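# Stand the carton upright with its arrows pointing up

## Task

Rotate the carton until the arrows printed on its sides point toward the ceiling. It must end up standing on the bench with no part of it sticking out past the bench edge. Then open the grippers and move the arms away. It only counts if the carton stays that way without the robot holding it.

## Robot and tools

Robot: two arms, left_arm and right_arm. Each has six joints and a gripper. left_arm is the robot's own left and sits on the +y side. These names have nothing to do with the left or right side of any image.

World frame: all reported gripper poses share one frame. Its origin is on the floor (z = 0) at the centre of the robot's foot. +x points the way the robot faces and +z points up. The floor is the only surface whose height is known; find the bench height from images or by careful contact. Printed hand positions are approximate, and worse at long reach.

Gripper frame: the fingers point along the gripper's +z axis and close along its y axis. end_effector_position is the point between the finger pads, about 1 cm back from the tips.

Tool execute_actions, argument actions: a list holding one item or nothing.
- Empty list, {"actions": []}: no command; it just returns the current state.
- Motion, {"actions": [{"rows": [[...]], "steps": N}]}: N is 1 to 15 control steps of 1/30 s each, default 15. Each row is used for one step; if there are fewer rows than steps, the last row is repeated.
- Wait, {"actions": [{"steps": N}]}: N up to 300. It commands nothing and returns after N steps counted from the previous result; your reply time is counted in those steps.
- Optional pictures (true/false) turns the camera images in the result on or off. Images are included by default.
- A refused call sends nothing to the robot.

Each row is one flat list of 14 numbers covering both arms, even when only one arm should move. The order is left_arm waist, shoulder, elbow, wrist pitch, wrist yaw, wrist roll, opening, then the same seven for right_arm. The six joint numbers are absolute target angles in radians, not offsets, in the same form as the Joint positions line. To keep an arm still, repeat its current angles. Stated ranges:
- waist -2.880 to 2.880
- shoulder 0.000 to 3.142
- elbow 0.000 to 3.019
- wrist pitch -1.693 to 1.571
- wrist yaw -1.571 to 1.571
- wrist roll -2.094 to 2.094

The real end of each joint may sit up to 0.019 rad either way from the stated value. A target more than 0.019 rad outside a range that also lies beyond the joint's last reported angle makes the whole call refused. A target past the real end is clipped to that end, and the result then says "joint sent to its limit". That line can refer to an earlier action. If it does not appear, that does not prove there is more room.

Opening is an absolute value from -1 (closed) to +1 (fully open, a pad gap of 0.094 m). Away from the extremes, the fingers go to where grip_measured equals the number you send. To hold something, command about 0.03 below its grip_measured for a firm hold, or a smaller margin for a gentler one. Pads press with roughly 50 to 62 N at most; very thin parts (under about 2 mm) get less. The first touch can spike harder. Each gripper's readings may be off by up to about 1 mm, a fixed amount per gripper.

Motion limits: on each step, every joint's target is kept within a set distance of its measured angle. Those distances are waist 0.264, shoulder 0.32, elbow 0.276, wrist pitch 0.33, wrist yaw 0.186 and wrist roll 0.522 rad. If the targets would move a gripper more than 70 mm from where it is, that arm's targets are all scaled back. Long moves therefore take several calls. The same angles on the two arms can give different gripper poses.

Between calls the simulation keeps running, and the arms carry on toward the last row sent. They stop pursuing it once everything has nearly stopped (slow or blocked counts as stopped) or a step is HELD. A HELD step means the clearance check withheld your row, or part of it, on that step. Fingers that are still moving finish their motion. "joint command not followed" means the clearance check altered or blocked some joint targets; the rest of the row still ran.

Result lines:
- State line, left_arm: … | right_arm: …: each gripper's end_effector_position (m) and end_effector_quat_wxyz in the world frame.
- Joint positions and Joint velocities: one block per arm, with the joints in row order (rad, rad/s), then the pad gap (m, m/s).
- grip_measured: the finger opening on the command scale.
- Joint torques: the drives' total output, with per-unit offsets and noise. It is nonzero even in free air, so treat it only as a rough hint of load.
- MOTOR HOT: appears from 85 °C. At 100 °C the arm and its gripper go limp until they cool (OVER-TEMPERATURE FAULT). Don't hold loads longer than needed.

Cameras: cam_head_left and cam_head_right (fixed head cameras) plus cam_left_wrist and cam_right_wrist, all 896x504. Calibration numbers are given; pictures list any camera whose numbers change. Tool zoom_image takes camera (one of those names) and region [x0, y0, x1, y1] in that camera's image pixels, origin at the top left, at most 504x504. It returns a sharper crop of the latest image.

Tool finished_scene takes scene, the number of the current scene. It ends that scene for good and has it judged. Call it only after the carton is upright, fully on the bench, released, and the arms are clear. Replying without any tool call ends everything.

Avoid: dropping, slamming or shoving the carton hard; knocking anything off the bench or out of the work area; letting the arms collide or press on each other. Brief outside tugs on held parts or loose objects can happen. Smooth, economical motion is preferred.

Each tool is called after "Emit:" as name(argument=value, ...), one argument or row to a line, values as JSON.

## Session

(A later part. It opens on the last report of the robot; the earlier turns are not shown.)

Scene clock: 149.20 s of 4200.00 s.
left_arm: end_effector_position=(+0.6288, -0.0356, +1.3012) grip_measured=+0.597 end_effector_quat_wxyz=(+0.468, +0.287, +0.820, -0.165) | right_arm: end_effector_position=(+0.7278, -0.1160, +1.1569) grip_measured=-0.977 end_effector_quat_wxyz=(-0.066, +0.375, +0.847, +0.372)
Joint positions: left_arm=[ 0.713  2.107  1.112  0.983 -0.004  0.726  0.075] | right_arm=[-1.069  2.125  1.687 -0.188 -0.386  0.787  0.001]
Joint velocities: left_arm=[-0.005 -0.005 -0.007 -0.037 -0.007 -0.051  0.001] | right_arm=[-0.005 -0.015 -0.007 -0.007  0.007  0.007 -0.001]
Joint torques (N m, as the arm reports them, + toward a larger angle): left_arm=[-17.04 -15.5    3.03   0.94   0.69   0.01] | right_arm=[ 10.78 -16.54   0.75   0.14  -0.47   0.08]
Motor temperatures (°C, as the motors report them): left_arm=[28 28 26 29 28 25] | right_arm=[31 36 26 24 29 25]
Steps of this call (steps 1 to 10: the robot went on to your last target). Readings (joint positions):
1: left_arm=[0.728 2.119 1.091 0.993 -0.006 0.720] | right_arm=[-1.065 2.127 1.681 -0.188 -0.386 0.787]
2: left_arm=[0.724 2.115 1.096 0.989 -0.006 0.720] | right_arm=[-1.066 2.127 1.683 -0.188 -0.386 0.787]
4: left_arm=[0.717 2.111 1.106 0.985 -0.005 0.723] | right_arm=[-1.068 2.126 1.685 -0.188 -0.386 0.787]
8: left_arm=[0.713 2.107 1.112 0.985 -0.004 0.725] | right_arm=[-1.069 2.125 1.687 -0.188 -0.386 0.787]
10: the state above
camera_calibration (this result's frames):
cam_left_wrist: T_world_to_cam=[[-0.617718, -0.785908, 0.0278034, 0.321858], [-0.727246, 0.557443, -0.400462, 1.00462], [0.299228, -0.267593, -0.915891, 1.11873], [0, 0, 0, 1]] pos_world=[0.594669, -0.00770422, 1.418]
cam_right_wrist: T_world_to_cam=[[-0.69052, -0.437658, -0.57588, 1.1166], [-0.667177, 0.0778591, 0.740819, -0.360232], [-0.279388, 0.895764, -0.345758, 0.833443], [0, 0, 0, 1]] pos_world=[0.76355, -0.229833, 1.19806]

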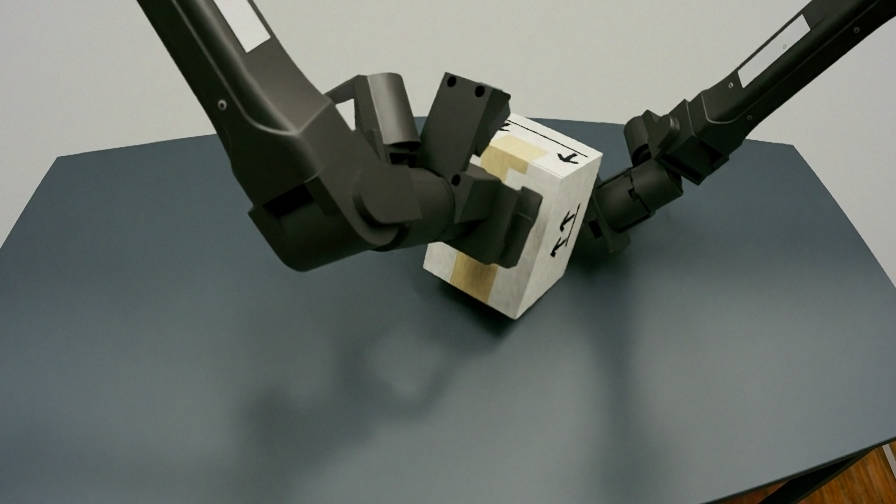

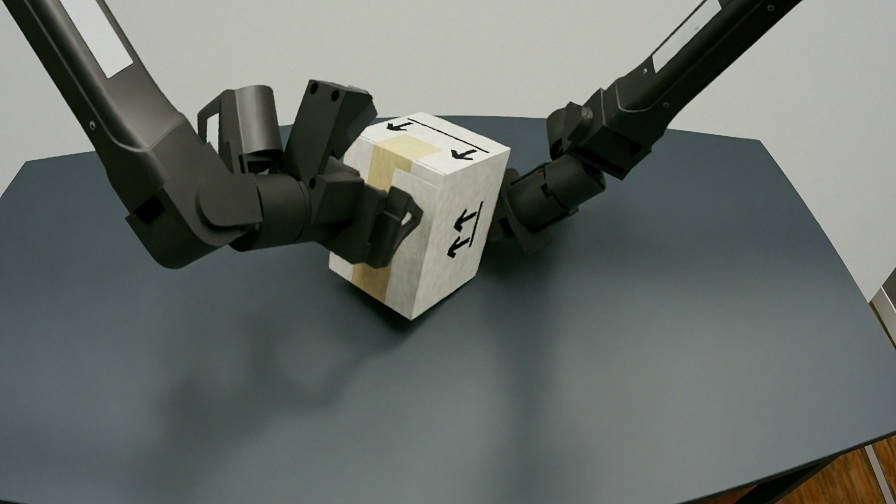

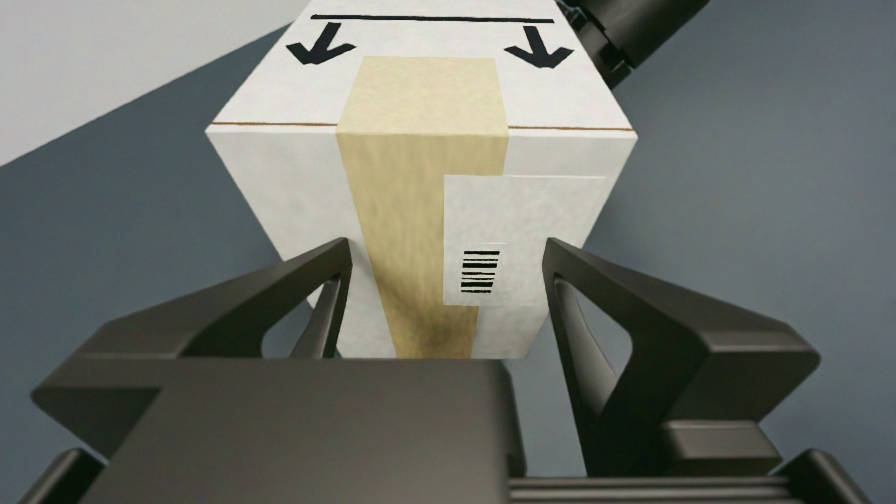

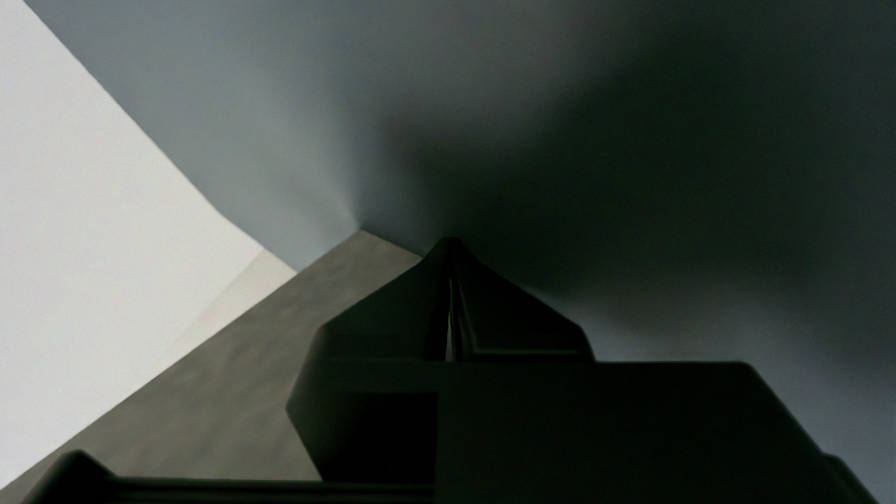

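Emit:
execute_actions(
  actions=[
    {"rows":[[0.684,2.08,1.155,0.96,0,0.73,0.6,-1.075,2.13,1.68,-0.2,-0.385,0.8,-1],[0.683,2.079,1.163,0.95,0,0.73,0.6,-1.078,2.125,1.685,-0.2,-0.385,0.8,-1],[0.681,2.078,1.171,0.94,0,0.73,0.6,-1.08,2.12,1.69,-0.2,-0.385,0.8,-1],[0.68,2.076,1.179,0.93,0,0.73,0.6,-1.083,2.12,1.694,-0.2,-0.385,0.8,-1],[0.678,2.075,1.187,0.92,0,0.73,0.6,-1.086,2.12,1.698,-0.2,-0.385,0.8,-1],[0.677,2.073,1.195,0.91,0,0.74,0.6,-1.088,2.12,1.702,-0.2,-0.385,0.8,-1],[0.675,2.072,1.203,0.9,0,0.74,0.6,-1.091,2.12,1.706,-0.2,-0.385,0.8,-1],[0.674,2.07,1.211,0.89,0,0.74,0.6,-1.094,2.12,1.71,-0.2,-0.385,0.8,-1],[0.672,2.069,1.219,0.88,0,0.74,0.6,-1.096,2.12,1.714,-0.2,-0.385,0.8,-1],[0.671,2.067,1.227,0.87,0,0.74,0.6,-1.099,2.12,1.718,-0.2,-0.385,0.8,-1],[0.669,2.066,1.235,0.86,0,0.74,0.6,-1.102,2.12,1.722,-0.2,-0.385,0.8,-1],[0.668,2.064,1.243,0.85,0,0.74,0.6,-1.104,2.12,1.726,-0.2,-0.385,0.8,-1],[0.667,2.063,1.251,0.84,0,0.74,0.6,-1.107,2.12,1.73,-0.2,-0.385,0.8,-1],[0.666,2.061,1.259,0.835,0,0.74,0.6,-1.11,2.12,1.735,-0.2,-0.385,0.8,-1],[0.665,2.06,1.267,0.83,0,0.74,0.6,-1.112,2.12,1.74,-0.2,-0.385,0.8,-1]]},
  ],
  pictures=false,
)

Emit:
execute_actions(
  actions=[
    {"steps":10},
  ],
)

Scene clock: 160.07 s of 4200.00 s.
left_arm: end_effector_position=(+0.6657, -0.0605, +1.3153) grip_measured=+0.597 end_effector_quat_wxyz=(+0.469, +0.296, +0.813, -0.177) | right_arm: end_effector_position=(+0.7561, -0.1386, +1.1581) grip_measured=-0.977 end_effector_quat_wxyz=(-0.042, +0.387, +0.843, +0.371)
Joint positions: left_arm=[0.687 2.091 1.214 0.854 0.001 0.735 0.075] | right_arm=[-1.092  2.122  1.732 -0.188 -0.385  0.798  0.001]
Joint velocities: left_arm=[-0.015 -0.005  0.173 -0.237 -0.037 -0.037  0.   ] | right_arm=[-0.054 -0.015  0.105  0.002 -0.066  0.007 -0.   ]
Joint torques (N m, as the arm reports them, + toward a larger angle): left_arm=[-17.46 -17.44   4.23   1.16   0.48  -0.01] | right_arm=[  9.31 -19.33   2.54   0.23  -0.5   -0.04]
Motor temperatures (°C, as the motors report them): left_arm=[28 29 27 29 29 25] | right_arm=[31 36 26 24 29 25]
Steps of this call (steps 1 to 30: the robot went on to your last target; steps 31 to 90: nothing new was sent; then 7.37 s passed at rest; steps 91 to 105: all 15 steps of this action). Readings (joint positions):
91: left_arm=[0.713 2.107 1.112 0.981 -0.004 0.726] | right_arm=[-1.069 2.124 1.687 -0.188 -0.386 0.787]
92: left_arm=[0.713 2.107 1.113 0.977 -0.004 0.726] | right_arm=[-1.069 2.124 1.687 -0.188 -0.386 0.787]
94: left_arm=[0.711 2.105 1.119 0.968 -0.003 0.726] | right_arm=[-1.070 2.123 1.689 -0.188 -0.385 0.787]
98: left_arm=[0.699 2.096 1.149 0.932 0.000 0.730] | right_arm=[-1.076 2.123 1.701 -0.188 -0.385 0.787]
105: the state above

Scene clock: 160.40 s of 4200.00 s.
left_arm: end_effector_position=(+0.6707, -0.0630, +1.3163) grip_measured=+0.597 end_effector_quat_wxyz=(+0.469, +0.298, +0.812, -0.177) | right_arm: end_effector_position=(+0.7607, -0.1424, +1.1582) grip_measured=-0.977 end_effector_quat_wxyz=(-0.038, +0.389, +0.842, +0.371)
Joint positions: left_arm=[0.685 2.091 1.229 0.838 0.001 0.737 0.075] | right_arm=[-1.096  2.122  1.74  -0.188 -0.385  0.801  0.001]
Joint velocities: left_arm=[-0.005 -0.005 -0.007 -0.012 -0.037 -0.007 -0.   ] | right_arm=[ 0.005 -0.015 -0.002  0.002 -0.11  -0.066  0.001]
Joint torques (N m, as the arm reports them, + toward a larger angle): left_arm=[-17.31 -16.89   4.2    1.01   0.48   0.  ] | right_arm=[  9.4  -19.44   2.53   0.22  -0.49  -0.02]
Motor temperatures (°C, as the motors report them): left_arm=[28 29 27 29 29 25] | right_arm=[31 36 26 24 29 25]
Steps of this call (steps 1 to 10: the robot went on to your last target). Readings (joint positions):
1: left_arm=[0.686 2.091 1.220 0.847 0.001 0.736] | right_arm=[-1.094 2.122 1.735 -0.188 -0.385 0.799]
2: left_arm=[0.686 2.091 1.224 0.843 0.001 0.736] | right_arm=[-1.094 2.122 1.737 -0.188 -0.385 0.799]
4: left_arm=[0.685 2.091 1.229 0.840 0.001 0.737] | right_arm=[-1.096 2.122 1.740 -0.188 -0.385 0.800]
8: left_arm=[0.685 2.091 1.229 0.838 0.001 0.737] | right_arm=[-1.096 2.122 1.740 -0.188 -0.385 0.801]
10: the state above
camera_calibration (this result's frames):
cam_left_wrist: T_world_to_cam=[[-0.643807, -0.764435, 0.0339443, 0.336568], [-0.705951, 0.576268, -0.411764, 1.05818], [0.295205, -0.289059, -0.910658, 1.10712], [0, 0, 0, 1]] pos_world=[0.636883, -0.0324903, 1.4325]
cam_right_wrist: T_world_to_cam=[[-0.689881, -0.416737, -0.591941, 1.14957], [-0.688431, 0.124782, 0.714488, -0.283872], [-0.22389, 0.900422, -0.372979, 0.856697], [0, 0, 0, 1]] pos_world=[0.789445, -0.256899, 1.20283]

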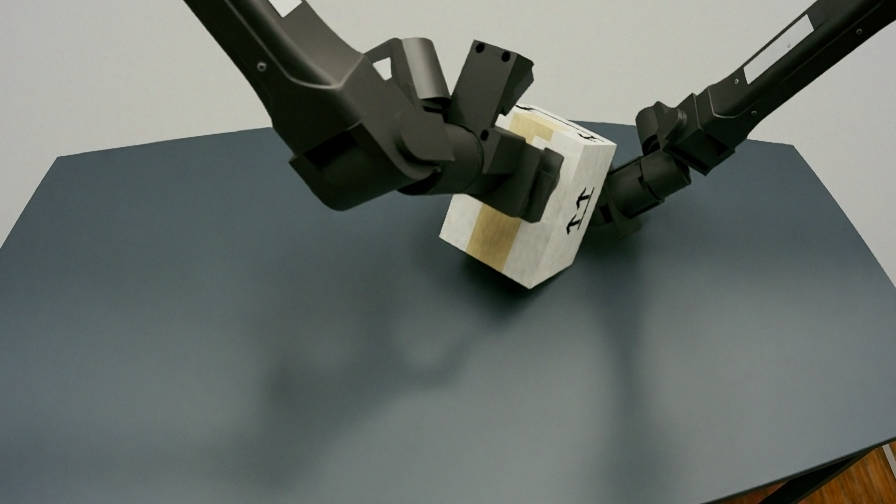

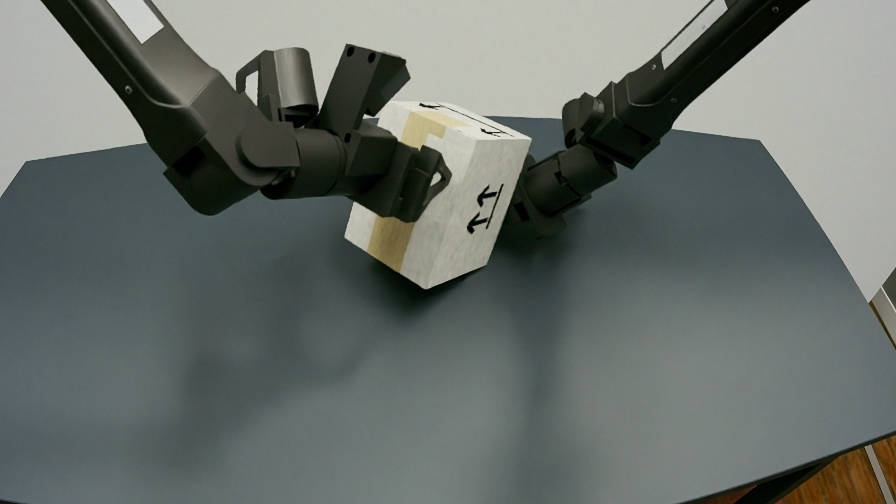

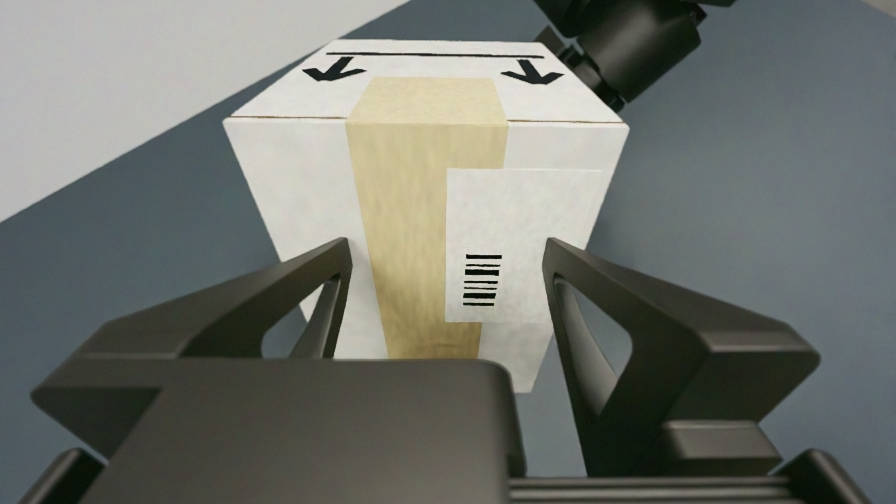

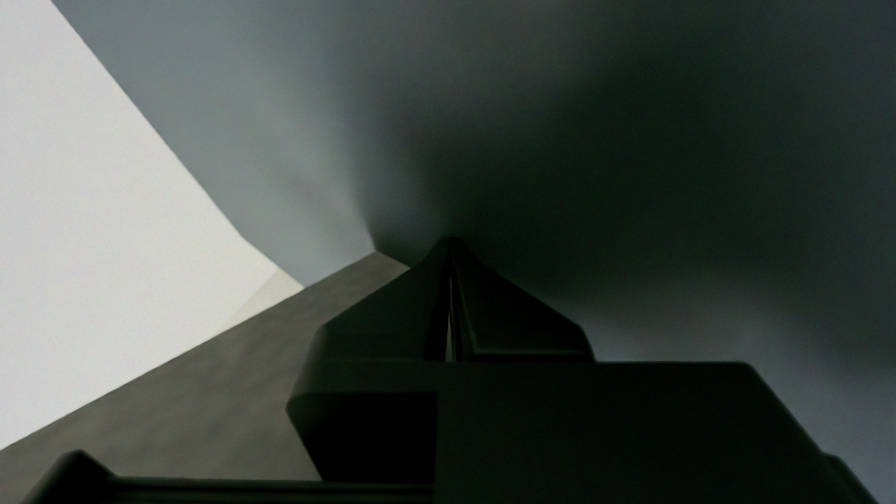

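Emit:
execute_actions(
  actions=[
    {"rows":[[0.664,2.07,1.27,0.83,0,0.74,0.6,-1.114,2.11,1.745,-0.2,-0.385,0.82,-1],[0.662,2.08,1.277,0.823,-0.005,0.74,0.6,-1.116,2.11,1.748,-0.2,-0.385,0.84,-1],[0.66,2.08,1.284,0.816,-0.01,0.74,0.6,-1.118,2.11,1.751,-0.2,-0.385,0.86,-1],[0.658,2.08,1.291,0.81,-0.01,0.74,0.6,-1.12,2.11,1.754,-0.2,-0.385,0.88,-1],[0.656,2.08,1.298,0.803,-0.015,0.74,0.6,-1.122,2.11,1.757,-0.2,-0.385,0.9,-1],[0.654,2.08,1.305,0.796,-0.015,0.75,0.6,-1.124,2.11,1.76,-0.2,-0.385,0.92,-1],[0.652,2.08,1.312,0.79,-0.02,0.75,0.6,-1.126,2.11,1.763,-0.2,-0.385,0.94,-1],[0.65,2.08,1.319,0.783,-0.02,0.75,0.6,-1.128,2.11,1.766,-0.2,-0.385,0.96,-1],[0.648,2.08,1.326,0.776,-0.025,0.75,0.6,-1.13,2.11,1.769,-0.2,-0.385,0.98,-1],[0.646,2.08,1.333,0.77,-0.025,0.75,0.6,-1.132,2.11,1.772,-0.2,-0.385,1.0,-1],[0.644,2.08,1.34,0.763,-0.03,0.75,0.6,-1.134,2.11,1.775,-0.2,-0.385,1.02,-1],[0.642,2.08,1.347,0.756,-0.03,0.75,0.6,-1.136,2.11,1.778,-0.2,-0.385,1.04,-1],[0.64,2.08,1.354,0.75,-0.03,0.75,0.6,-1.138,2.11,1.781,-0.2,-0.385,1.06,-1],[0.638,2.08,1.361,0.745,-0.03,0.75,0.6,-1.14,2.11,1.784,-0.2,-0.385,1.08,-1],[0.636,2.08,1.368,0.74,-0.03,0.75,0.6,-1.142,2.11,1.787,-0.2,-0.385,1.1,-1]]},
  ],
  pictures=false,
)

Emit:
execute_actions(
  actions=[
    {"steps":10},
  ],
)

Scene clock: 170.27 s of 4200.00 s.
left_arm: end_effector_position=(+0.7030, -0.0820, +1.3318) grip_measured=+0.597 end_effector_quat_wxyz=(+0.476, +0.297, +0.810, -0.173) | right_arm: end_effector_position=(+0.7805, -0.1606, +1.1592) grip_measured=-0.977 end_effector_quat_wxyz=(-0.058, +0.481, +0.795, +0.366)
Joint positions: left_arm=[ 0.658  2.091  1.32   0.762 -0.027  0.744  0.075] | right_arm=[-1.114  2.12   1.773 -0.188 -0.385  1.011  0.001]
Joint velocities: left_arm=[-0.044  0.015  0.212 -0.154 -0.022  0.022 -0.001] | right_arm=[-0.044 -0.005  0.09   0.002 -0.051  0.505 -0.002]
Joint torques (N m, as the arm reports them, + toward a larger angle): left_arm=[-18.23 -16.65   4.72   0.9    0.39   0.01] | right_arm=[  8.22 -20.49   3.56   0.28  -0.49   0.06]
Motor temperatures (°C, as the motors report them): left_arm=[29 29 27 29 28 25] | right_arm=[30 38 26 24 29 25]
Steps of this call (steps 1 to 30: the robot went on to your last target; steps 31 to 90: nothing new was sent; then 6.37 s passed at rest; steps 91 to 105: all 15 steps of this action). Readings (joint positions):
91: left_arm=[0.685 2.091 1.229 0.838 0.001 0.738] | right_arm=[-1.096 2.121 1.740 -0.188 -0.385 0.803]
92: left_arm=[0.685 2.091 1.230 0.837 -0.000 0.738] | right_arm=[-1.096 2.121 1.740 -0.188 -0.385 0.808]
94: left_arm=[0.683 2.091 1.236 0.831 -0.004 0.738] | right_arm=[-1.097 2.121 1.741 -0.188 -0.385 0.826]
98: left_arm=[0.673 2.091 1.262 0.808 -0.014 0.740] | right_arm=[-1.102 2.121 1.751 -0.188 -0.385 0.883]
105: the state above

Scene clock: 170.60 s of 4200.00 s.
left_arm: end_effector_position=(+0.7132, -0.0855, +1.3379) grip_measured=+0.597 end_effector_quat_wxyz=(+0.483, +0.294, +0.807, -0.172) | right_arm: end_effector_position=(+0.7838, -0.1653, +1.1595) grip_measured=-0.977 end_effector_quat_wxyz=(-0.067, +0.510, +0.777, +0.364)
Joint positions: left_arm=[ 0.653  2.091  1.342  0.755 -0.027  0.744  0.075] | right_arm=[-1.119  2.118  1.777 -0.188 -0.385  1.082  0.001]
Joint velocities: left_arm=[ 0.005 -0.005 -0.012  0.007 -0.007  0.022  0.   ] | right_arm=[ 0.015 -0.005  0.007  0.017 -0.007  0.081  0.   ]
Joint torques (N m, as the arm reports them, + toward a larger angle): left_arm=[-17.98 -16.22   4.07   0.7    0.37   0.05] | right_arm=[  8.12 -20.6    3.58   0.27  -0.47   0.09]
Motor temperatures (°C, as the motors report them): left_arm=[29 29 27 29 28 25] | right_arm=[30 38 26 24 29 25]
Steps of this call (steps 1 to 10: the robot went on to your last target). Readings (joint positions):
1: left_arm=[0.657 2.091 1.326 0.758 -0.027 0.744] | right_arm=[-1.115 2.120 1.775 -0.188 -0.385 1.028]
2: left_arm=[0.656 2.091 1.332 0.756 -0.027 0.744] | right_arm=[-1.117 2.119 1.777 -0.188 -0.385 1.041]
4: left_arm=[0.655 2.091 1.339 0.755 -0.027 0.744] | right_arm=[-1.118 2.119 1.777 -0.188 -0.385 1.060]
8: left_arm=[0.653 2.091 1.342 0.755 -0.027 0.744] | right_arm=[-1.119 2.118 1.777 -0.188 -0.385 1.078]
10: the state above
camera_calibration (this result's frames):
cam_left_wrist: T_world_to_cam=[[-0.635477, -0.771876, 0.0193926, 0.358863], [-0.700492, 0.565778, -0.434978, 1.13627], [0.324778, -0.290003, -0.900232, 1.07262], [0, 0, 0, 1]] pos_world=[0.675636, -0.0548182, 1.4529]
cam_right_wrist: T_world_to_cam=[[-0.844985, -0.20971, -0.491957, 1.19663], [-0.531618, 0.22934, 0.815344, -0.488551], [-0.0581602, 0.950487, -0.305274, 0.682896], [0, 0, 0, 1]] pos_world=[0.791126, -0.286095, 1.1955]

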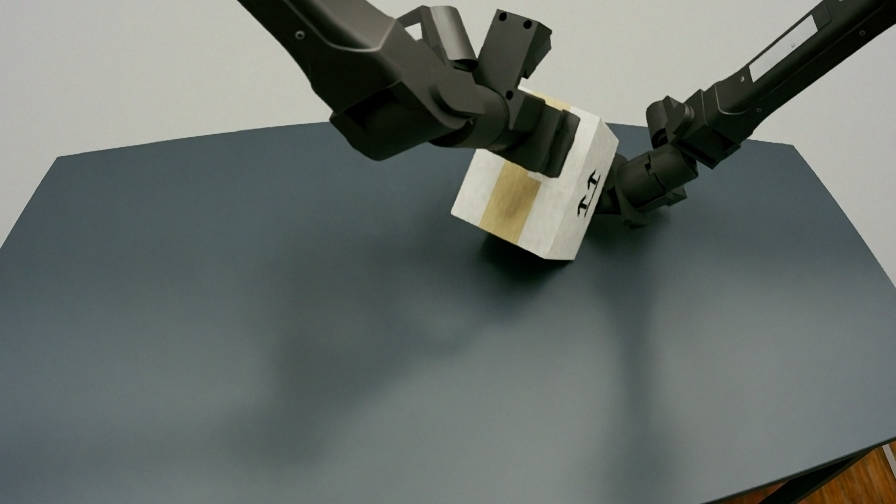

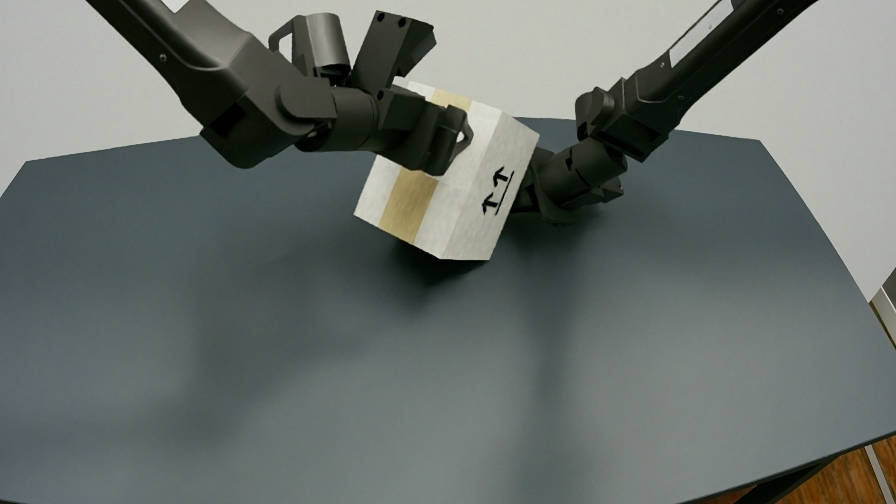

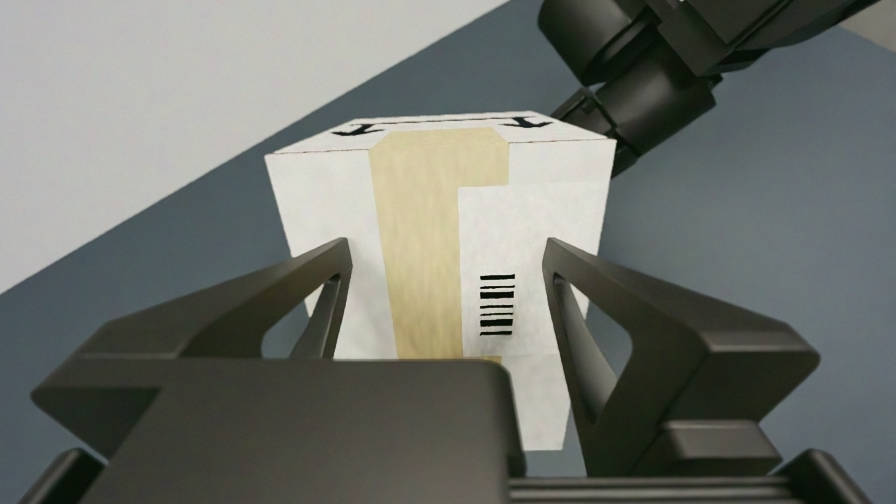

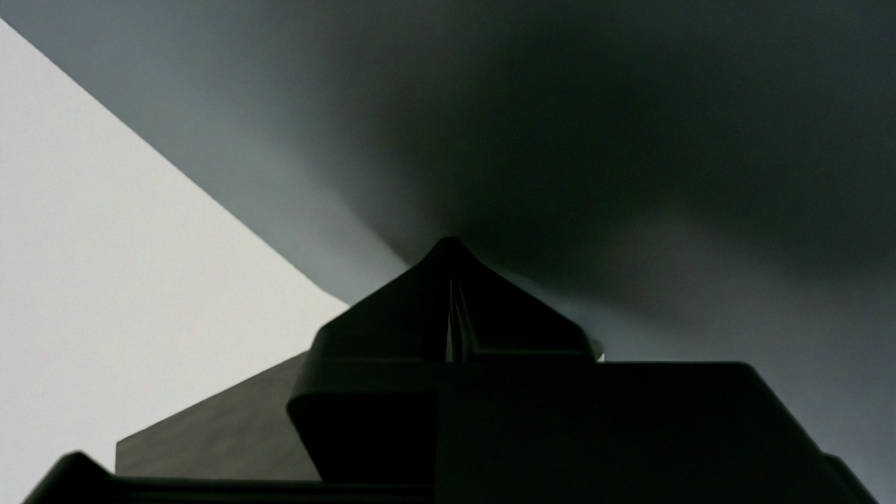

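Emit:
execute_actions(
  actions=[
    {"rows":[[0.645,2.08,1.35,0.75,-0.03,0.75,0.6,-1.144,2.105,1.787,-0.2,-0.385,1.11,-1],[0.645,2.08,1.35,0.75,-0.03,0.75,0.6,-1.147,2.102,1.788,-0.2,-0.385,1.12,-1],[0.645,2.08,1.35,0.75,-0.03,0.75,0.6,-1.15,2.1,1.789,-0.2,-0.385,1.13,-1],[0.645,2.08,1.35,0.75,-0.03,0.75,0.6,-1.153,2.098,1.79,-0.2,-0.385,1.14,-1],[0.645,2.08,1.35,0.75,-0.03,0.75,0.6,-1.156,2.096,1.791,-0.2,-0.385,1.15,-1],[0.645,2.08,1.35,0.75,-0.03,0.75,0.6,-1.159,2.094,1.792,-0.2,-0.385,1.16,-1],[0.645,2.08,1.35,0.75,-0.03,0.75,0.6,-1.162,2.092,1.793,-0.2,-0.385,1.17,-1],[0.645,2.08,1.35,0.75,-0.03,0.75,0.6,-1.165,2.09,1.794,-0.2,-0.385,1.18,-1],[0.645,2.08,1.35,0.75,-0.03,0.75,0.6,-1.168,2.088,1.795,-0.2,-0.385,1.19,-1],[0.645,2.08,1.35,0.75,-0.03,0.75,0.6,-1.171,2.086,1.796,-0.2,-0.385,1.2,-1],[0.645,2.08,1.35,0.75,-0.03,0.75,0.6,-1.174,2.084,1.797,-0.2,-0.385,1.21,-1],[0.645,2.08,1.35,0.75,-0.03,0.75,0.6,-1.177,2.082,1.798,-0.2,-0.385,1.22,-1],[0.645,2.08,1.35,0.75,-0.03,0.75,0.6,-1.18,2.08,1.799,-0.2,-0.385,1.23,-1],[0.645,2.08,1.35,0.75,-0.03,0.75,0.6,-1.183,2.08,1.8,-0.2,-0.385,1.24,-1],[0.645,2.08,1.35,0.75,-0.03,0.75,0.6,-1.186,2.08,1.8,-0.2,-0.385,1.25,-1]]},
  ],
  pictures=false,
)

Emit:
execute_actions(
  actions=[
    {"steps":10},
  ],
)

Scene clock: 179.33 s of 4200.00 s.
left_arm: end_effector_position=(+0.7132, -0.0854, +1.3378) grip_measured=+0.597 end_effector_quat_wxyz=(+0.483, +0.294, +0.807, -0.172) | right_arm: end_effector_position=(+0.7927, -0.1928, +1.1601) grip_measured=-0.977 end_effector_quat_wxyz=(-0.075, +0.563, +0.743, +0.354)
Joint positions: left_arm=[ 0.653  2.091  1.342  0.755 -0.028  0.744  0.075] | right_arm=[-1.149  2.101  1.779 -0.19  -0.385  1.198  0.001]
Joint velocities: left_arm=[-0.005 -0.015 -0.012  0.012 -0.037  0.037  0.   ] | right_arm=[-0.122 -0.073  0.032  0.002  0.007  0.3    0.001]
Joint torques (N m, as the arm reports them, + toward a larger angle): left_arm=[-17.01 -16.75   2.64   1.07   0.42   0.03] | right_arm=[  7.27 -21.9    4.56   0.42  -0.45   0.08]
Motor temperatures (°C, as the motors report them): left_arm=[29 29 27 29 28 25] | right_arm=[30 39 26 24 29 25]
Steps of this call (steps 1 to 30: the robot went on to your last target; steps 31 to 90: nothing new was sent; then 5.23 s passed at rest; steps 91 to 105: all 15 steps of this action). Readings (joint positions):
91: left_arm=[0.653 2.091 1.342 0.755 -0.027 0.744] | right_arm=[-1.119 2.118 1.777 -0.188 -0.385 1.089]
92: left_arm=[0.653 2.091 1.342 0.755 -0.027 0.744] | right_arm=[-1.119 2.117 1.777 -0.188 -0.385 1.092]
94: left_arm=[0.653 2.091 1.342 0.755 -0.027 0.744] | right_arm=[-1.120 2.117 1.777 -0.188 -0.385 1.103]
98: left_arm=[0.653 2.091 1.342 0.755 -0.028 0.744] | right_arm=[-1.125 2.113 1.777 -0.189 -0.386 1.133]
105: the state above

Scene clock: 179.67 s of 4200.00 s.
left_arm: end_effector_position=(+0.7132, -0.0854, +1.3378) grip_measured=+0.597 end_effector_quat_wxyz=(+0.483, +0.294, +0.807, -0.172) | right_arm: end_effector_position=(+0.7994, -0.2112, +1.1601) grip_measured=-0.977 end_effector_quat_wxyz=(-0.071, +0.582, +0.730, +0.350)
Joint positions: left_arm=[ 0.653  2.091  1.342  0.755 -0.028  0.744  0.075] | right_arm=[-1.169  2.093  1.785 -0.19  -0.385  1.236  0.001]
Joint velocities: left_arm=[-0.015 -0.024 -0.002  0.002  0.037 -0.007 -0.   ] | right_arm=[ 0.005  0.005  0.007  0.002 -0.022  0.051 -0.001]
Joint torques (N m, as the arm reports them, + toward a larger angle): left_arm=[-16.67 -16.84   2.6    1.13   0.43   0.03] | right_arm=[  7.81 -21.5    4.19   0.4   -0.45   0.06]
Motor temperatures (°C, as the motors report them): left_arm=[29 29 27 29 28 25] | right_arm=[30 39 26 24 29 25]
Steps of this call (steps 1 to 10: the robot went on to your last target). Readings (joint positions):
1: left_arm=[0.653 2.091 1.342 0.755 -0.028 0.744] | right_arm=[-1.153 2.099 1.780 -0.190 -0.385 1.206]
2: left_arm=[0.653 2.091 1.342 0.755 -0.028 0.744] | right_arm=[-1.157 2.098 1.781 -0.190 -0.385 1.213]
4: left_arm=[0.653 2.091 1.342 0.755 -0.028 0.744] | right_arm=[-1.163 2.095 1.783 -0.190 -0.385 1.223]
8: left_arm=[0.653 2.091 1.342 0.755 -0.028 0.744] | right_arm=[-1.169 2.093 1.785 -0.190 -0.385 1.233]
10: the state above
camera_calibration (this result's frames):
cam_left_wrist: T_world_to_cam=[[-0.635089, -0.772203, 0.0191226, 0.359018], [-0.70087, 0.565662, -0.43452, 1.13585], [0.32472, -0.289361, -0.900459, 1.07297], [0, 0, 0, 1]] pos_world=[0.675676, -0.0547967, 1.45285]
cam_right_wrist: T_world_to_cam=[[-0.9032, -0.0710467, -0.4233, 1.19666], [-0.424163, 0.298696, 0.854908, -0.587386], [0.0656995, 0.9517, -0.299917, 0.622608], [0, 0, 0, 1]] pos_world=[0.790774, -0.332067, 1.19544]

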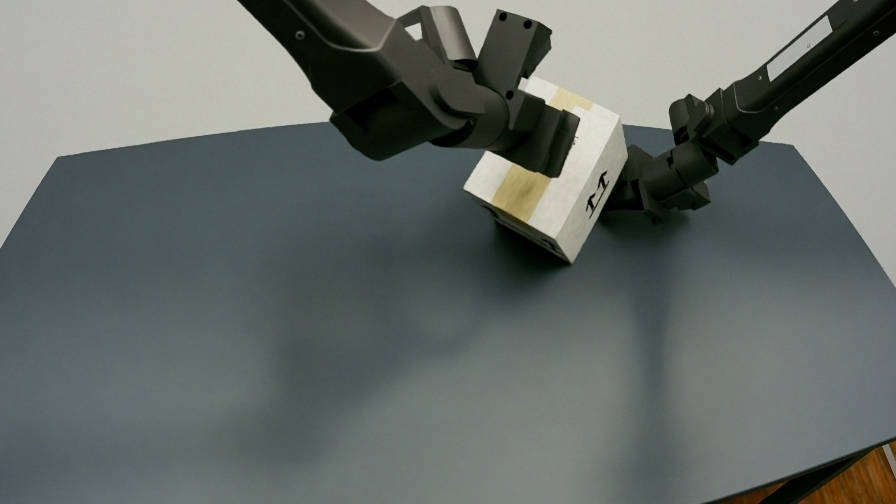

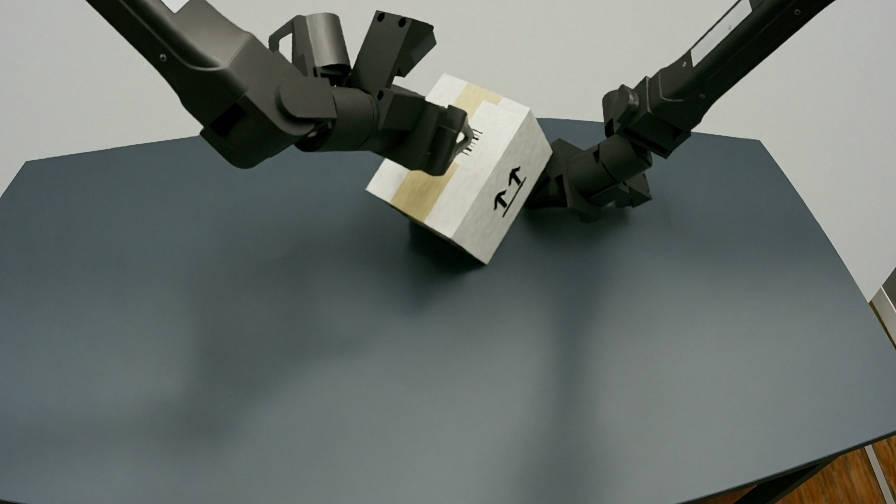

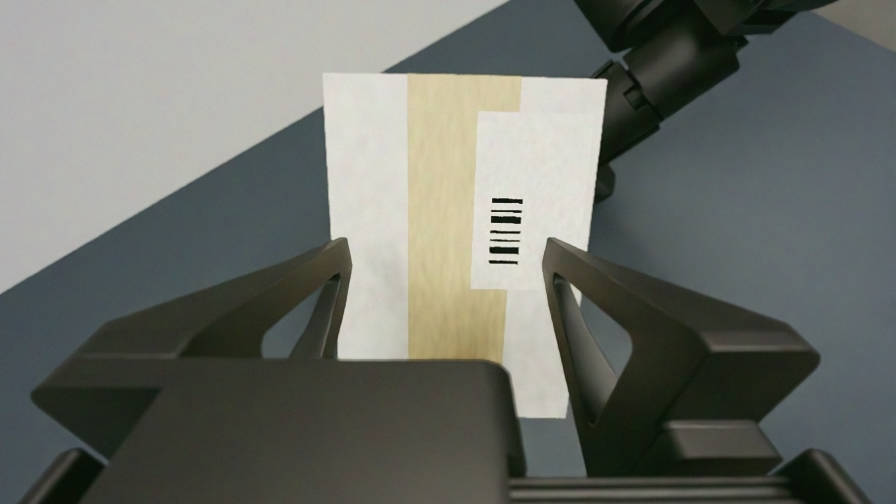

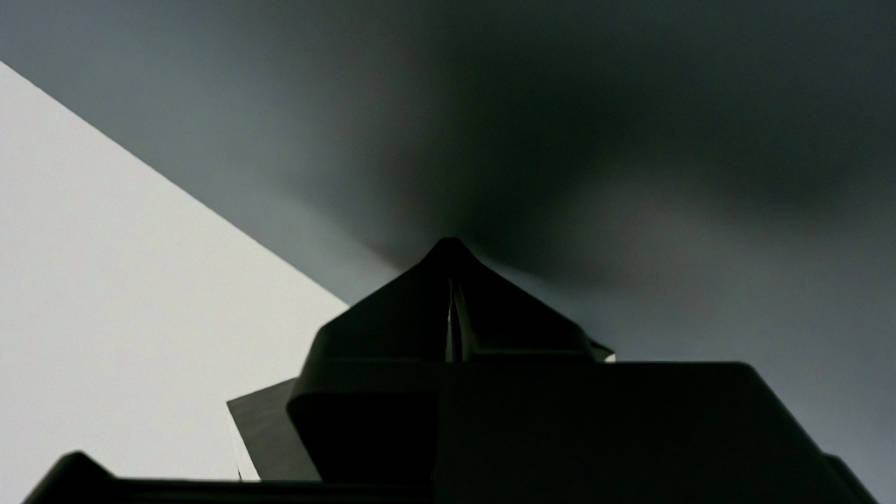

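Emit:
execute_actions(
  actions=[
    {"rows":[[0.65,2.06,1.33,0.75,0,0.75,0.6,-1.188,2.078,1.79,-0.2,-0.385,1.26,-1],[0.65,2.04,1.31,0.75,0,0.75,0.6,-1.19,2.076,1.785,-0.2,-0.385,1.275,-1],[0.66,2.02,1.29,0.75,0,0.75,0.6,-1.192,2.074,1.782,-0.2,-0.385,1.29,-1],[0.66,2.0,1.27,0.75,0,0.75,0.6,-1.194,2.073,1.78,-0.2,-0.385,1.305,-1],[0.67,1.98,1.25,0.75,0,0.75,0.6,-1.196,2.072,1.779,-0.2,-0.385,1.32,-1],[0.67,1.96,1.23,0.75,0,0.75,0.6,-1.198,2.071,1.778,-0.2,-0.385,1.335,-1],[0.68,1.94,1.21,0.75,0,0.75,0.6,-1.2,2.07,1.777,-0.2,-0.385,1.35,-1],[0.68,1.92,1.19,0.75,0,0.75,0.6,-1.202,2.069,1.776,-0.2,-0.385,1.365,-1],[0.69,1.9,1.17,0.75,0,0.75,0.6,-1.204,2.068,1.775,-0.2,-0.385,1.38,-1],[0.7,1.88,1.15,0.75,0,0.75,0.6,-1.206,2.067,1.774,-0.2,-0.385,1.395,-1],[0.71,1.86,1.13,0.75,0,0.75,0.6,-1.208,2.066,1.773,-0.2,-0.385,1.41,-1],[0.72,1.84,1.11,0.75,0,0.75,0.6,-1.21,2.065,1.772,-0.2,-0.385,1.425,-1],[0.73,1.82,1.09,0.75,0,0.75,0.6,-1.212,2.064,1.771,-0.2,-0.385,1.44,-1],[0.74,1.8,1.07,0.75,0,0.75,0.6,-1.214,2.063,1.77,-0.2,-0.385,1.455,-1],[0.75,1.78,1.05,0.75,0,0.75,0.6,-1.216,2.062,1.77,-0.2,-0.385,1.47,-1]]},
  ],
  pictures=false,
)

Emit:
execute_actions(
  actions=[
    {"steps":12},
  ],
)

Scene clock: 186.77 s of 4200.00 s.
left_arm: end_effector_position=(+0.7035, -0.0030, +1.3956) grip_measured=+0.597 end_effector_quat_wxyz=(+0.482, +0.292, +0.810, -0.165) | right_arm: end_effector_position=(+0.7995, -0.2244, +1.1605) grip_measured=-0.977 end_effector_quat_wxyz=(-0.095, +0.644, +0.679, +0.339)
Joint positions: left_arm=[ 0.695  1.838  1.093  0.755 -0.     0.744  0.075] | right_arm=[-1.184  2.081  1.776 -0.19  -0.385  1.399  0.001]
Joint velocities: left_arm=[ 0.366 -0.728 -0.501 -0.007 -0.022 -0.081 -0.001] | right_arm=[-0.054 -0.063 -0.037  0.017 -0.037  0.388  0.   ]
Joint torques (N m, as the arm reports them, + toward a larger angle): left_arm=[-10.29 -15.39   0.84   1.11   0.54   0.02] | right_arm=[  6.68 -21.72   2.75   0.41  -0.42   0.1 ]
Motor temperatures (°C, as the motors report them): left_arm=[29 29 27 29 28 25] | right_arm=[30 39 26 24 29 25]
Steps of this call (steps 1 to 30: the robot went on to your last target; steps 31 to 90: nothing new was sent; then 3.60 s passed at rest; steps 91 to 105: all 15 steps of this action). Readings (joint positions):
91: left_arm=[0.653 2.091 1.342 0.755 -0.016 0.744] | right_arm=[-1.169 2.093 1.785 -0.190 -0.385 1.241]
92: left_arm=[0.653 2.090 1.339 0.755 -0.007 0.744] | right_arm=[-1.169 2.092 1.785 -0.190 -0.385 1.245]
94: left_arm=[0.653 2.073 1.312 0.755 -0.002 0.744] | right_arm=[-1.169 2.092 1.785 -0.190 -0.385 1.259]
98: left_arm=[0.653 2.005 1.225 0.755 -0.002 0.744] | right_arm=[-1.171 2.091 1.783 -0.190 -0.385 1.303]
105: the state above

Scene clock: 187.17 s of 4200.00 s.
left_arm: end_effector_position=(+0.7194, +0.0420, +1.4002) grip_measured=+0.597 end_effector_quat_wxyz=(+0.486, +0.279, +0.817, -0.139) | right_arm: end_effector_position=(+0.8007, -0.2329, +1.1606) grip_measured=-0.977 end_effector_quat_wxyz=(-0.101, +0.665, +0.660, +0.335)
Joint positions: left_arm=[ 0.746  1.772  1.058  0.755 -0.     0.744  0.075] | right_arm=[-1.193  2.076  1.774 -0.19  -0.386  1.454  0.001]
Joint velocities: left_arm=[ 0.005 -0.015 -0.017 -0.007  0.022 -0.007  0.   ] | right_arm=[-0.005 -0.005 -0.002  0.002  0.007  0.022  0.   ]
Joint torques (N m, as the arm reports them, + toward a larger angle): left_arm=[-11.9  -14.14   1.26   1.14   0.53   0.02] | right_arm=[  7.06 -21.52   2.76   0.43  -0.39   0.11]
Motor temperatures (°C, as the motors report them): left_arm=[29 29 27 29 28 25] | right_arm=[30 39 26 24 29 25]
Steps of this call (steps 1 to 12: the robot went on to your last target). Readings (joint positions):
1: left_arm=[0.708 1.816 1.077 0.755 -0.000 0.744] | right_arm=[-1.186 2.080 1.775 -0.190 -0.385 1.411]
2: left_arm=[0.720 1.797 1.066 0.755 -0.000 0.744] | right_arm=[-1.188 2.079 1.775 -0.190 -0.383 1.421]
4: left_arm=[0.739 1.777 1.061 0.755 -0.000 0.744] | right_arm=[-1.192 2.078 1.774 -0.190 -0.385 1.434]
8: left_arm=[0.746 1.772 1.060 0.755 -0.000 0.744] | right_arm=[-1.193 2.076 1.774 -0.190 -0.386 1.448]
12: the state above
camera_calibration (this result's frames):
cam_left_wrist: T_world_to_cam=[[-0.58511, -0.810765, -0.017506, 0.477144], [-0.731634, 0.537068, -0.419844, 1.09805], [0.349797, -0.232847, -0.907428, 1.15336], [0, 0, 0, 1]] pos_world=[0.679116, 0.0656766, 1.51595]
cam_right_wrist: T_world_to_cam=[[-0.946341, 0.115253, -0.301921, 1.13348], [-0.25328, 0.315749, 0.914413, -0.782715], [0.20072, 0.941817, -0.269615, 0.49775], [0, 0, 0, 1]] pos_world=[0.774506, -0.352285, 1.19215]

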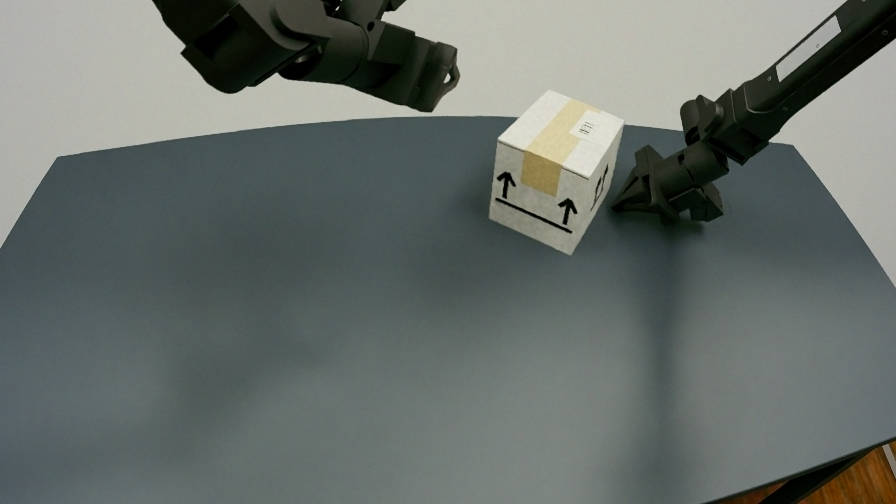

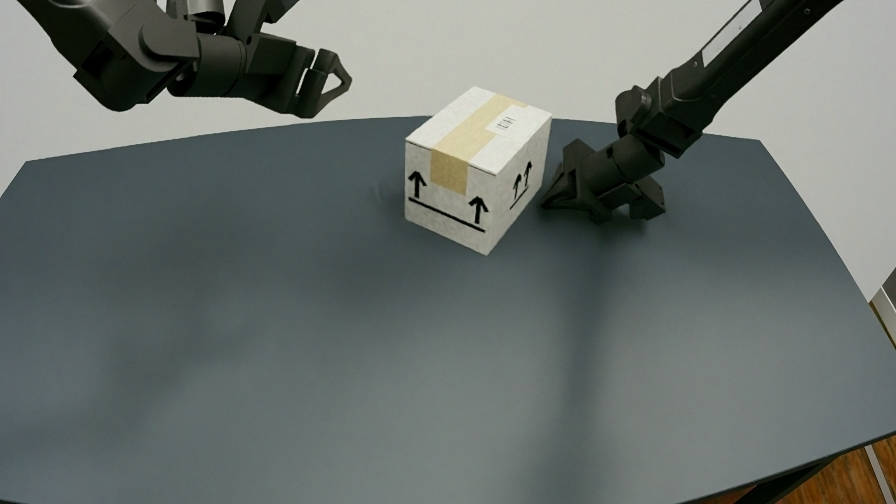

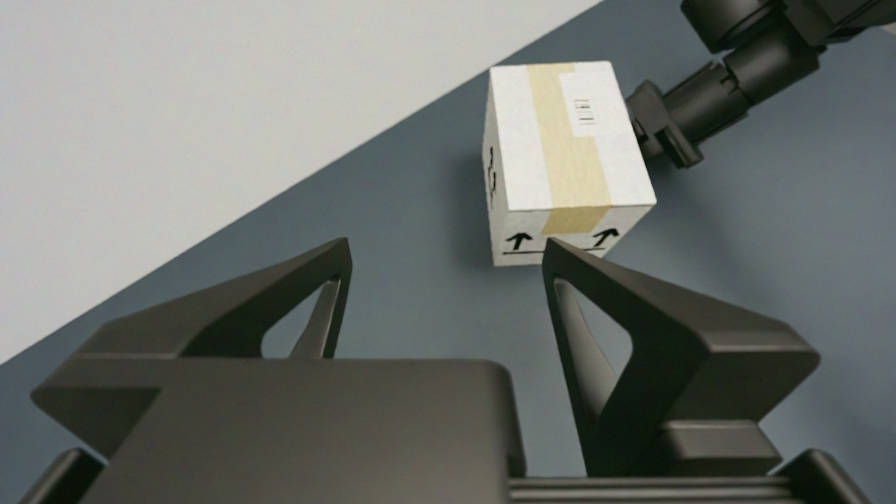

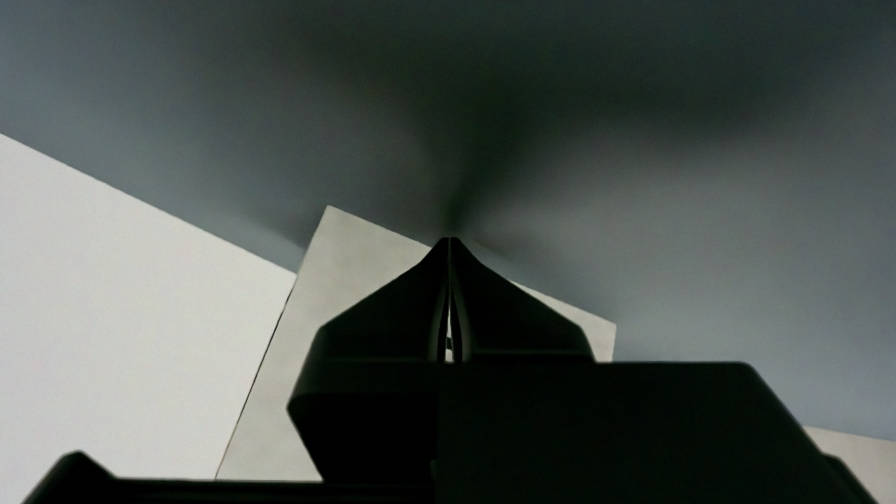

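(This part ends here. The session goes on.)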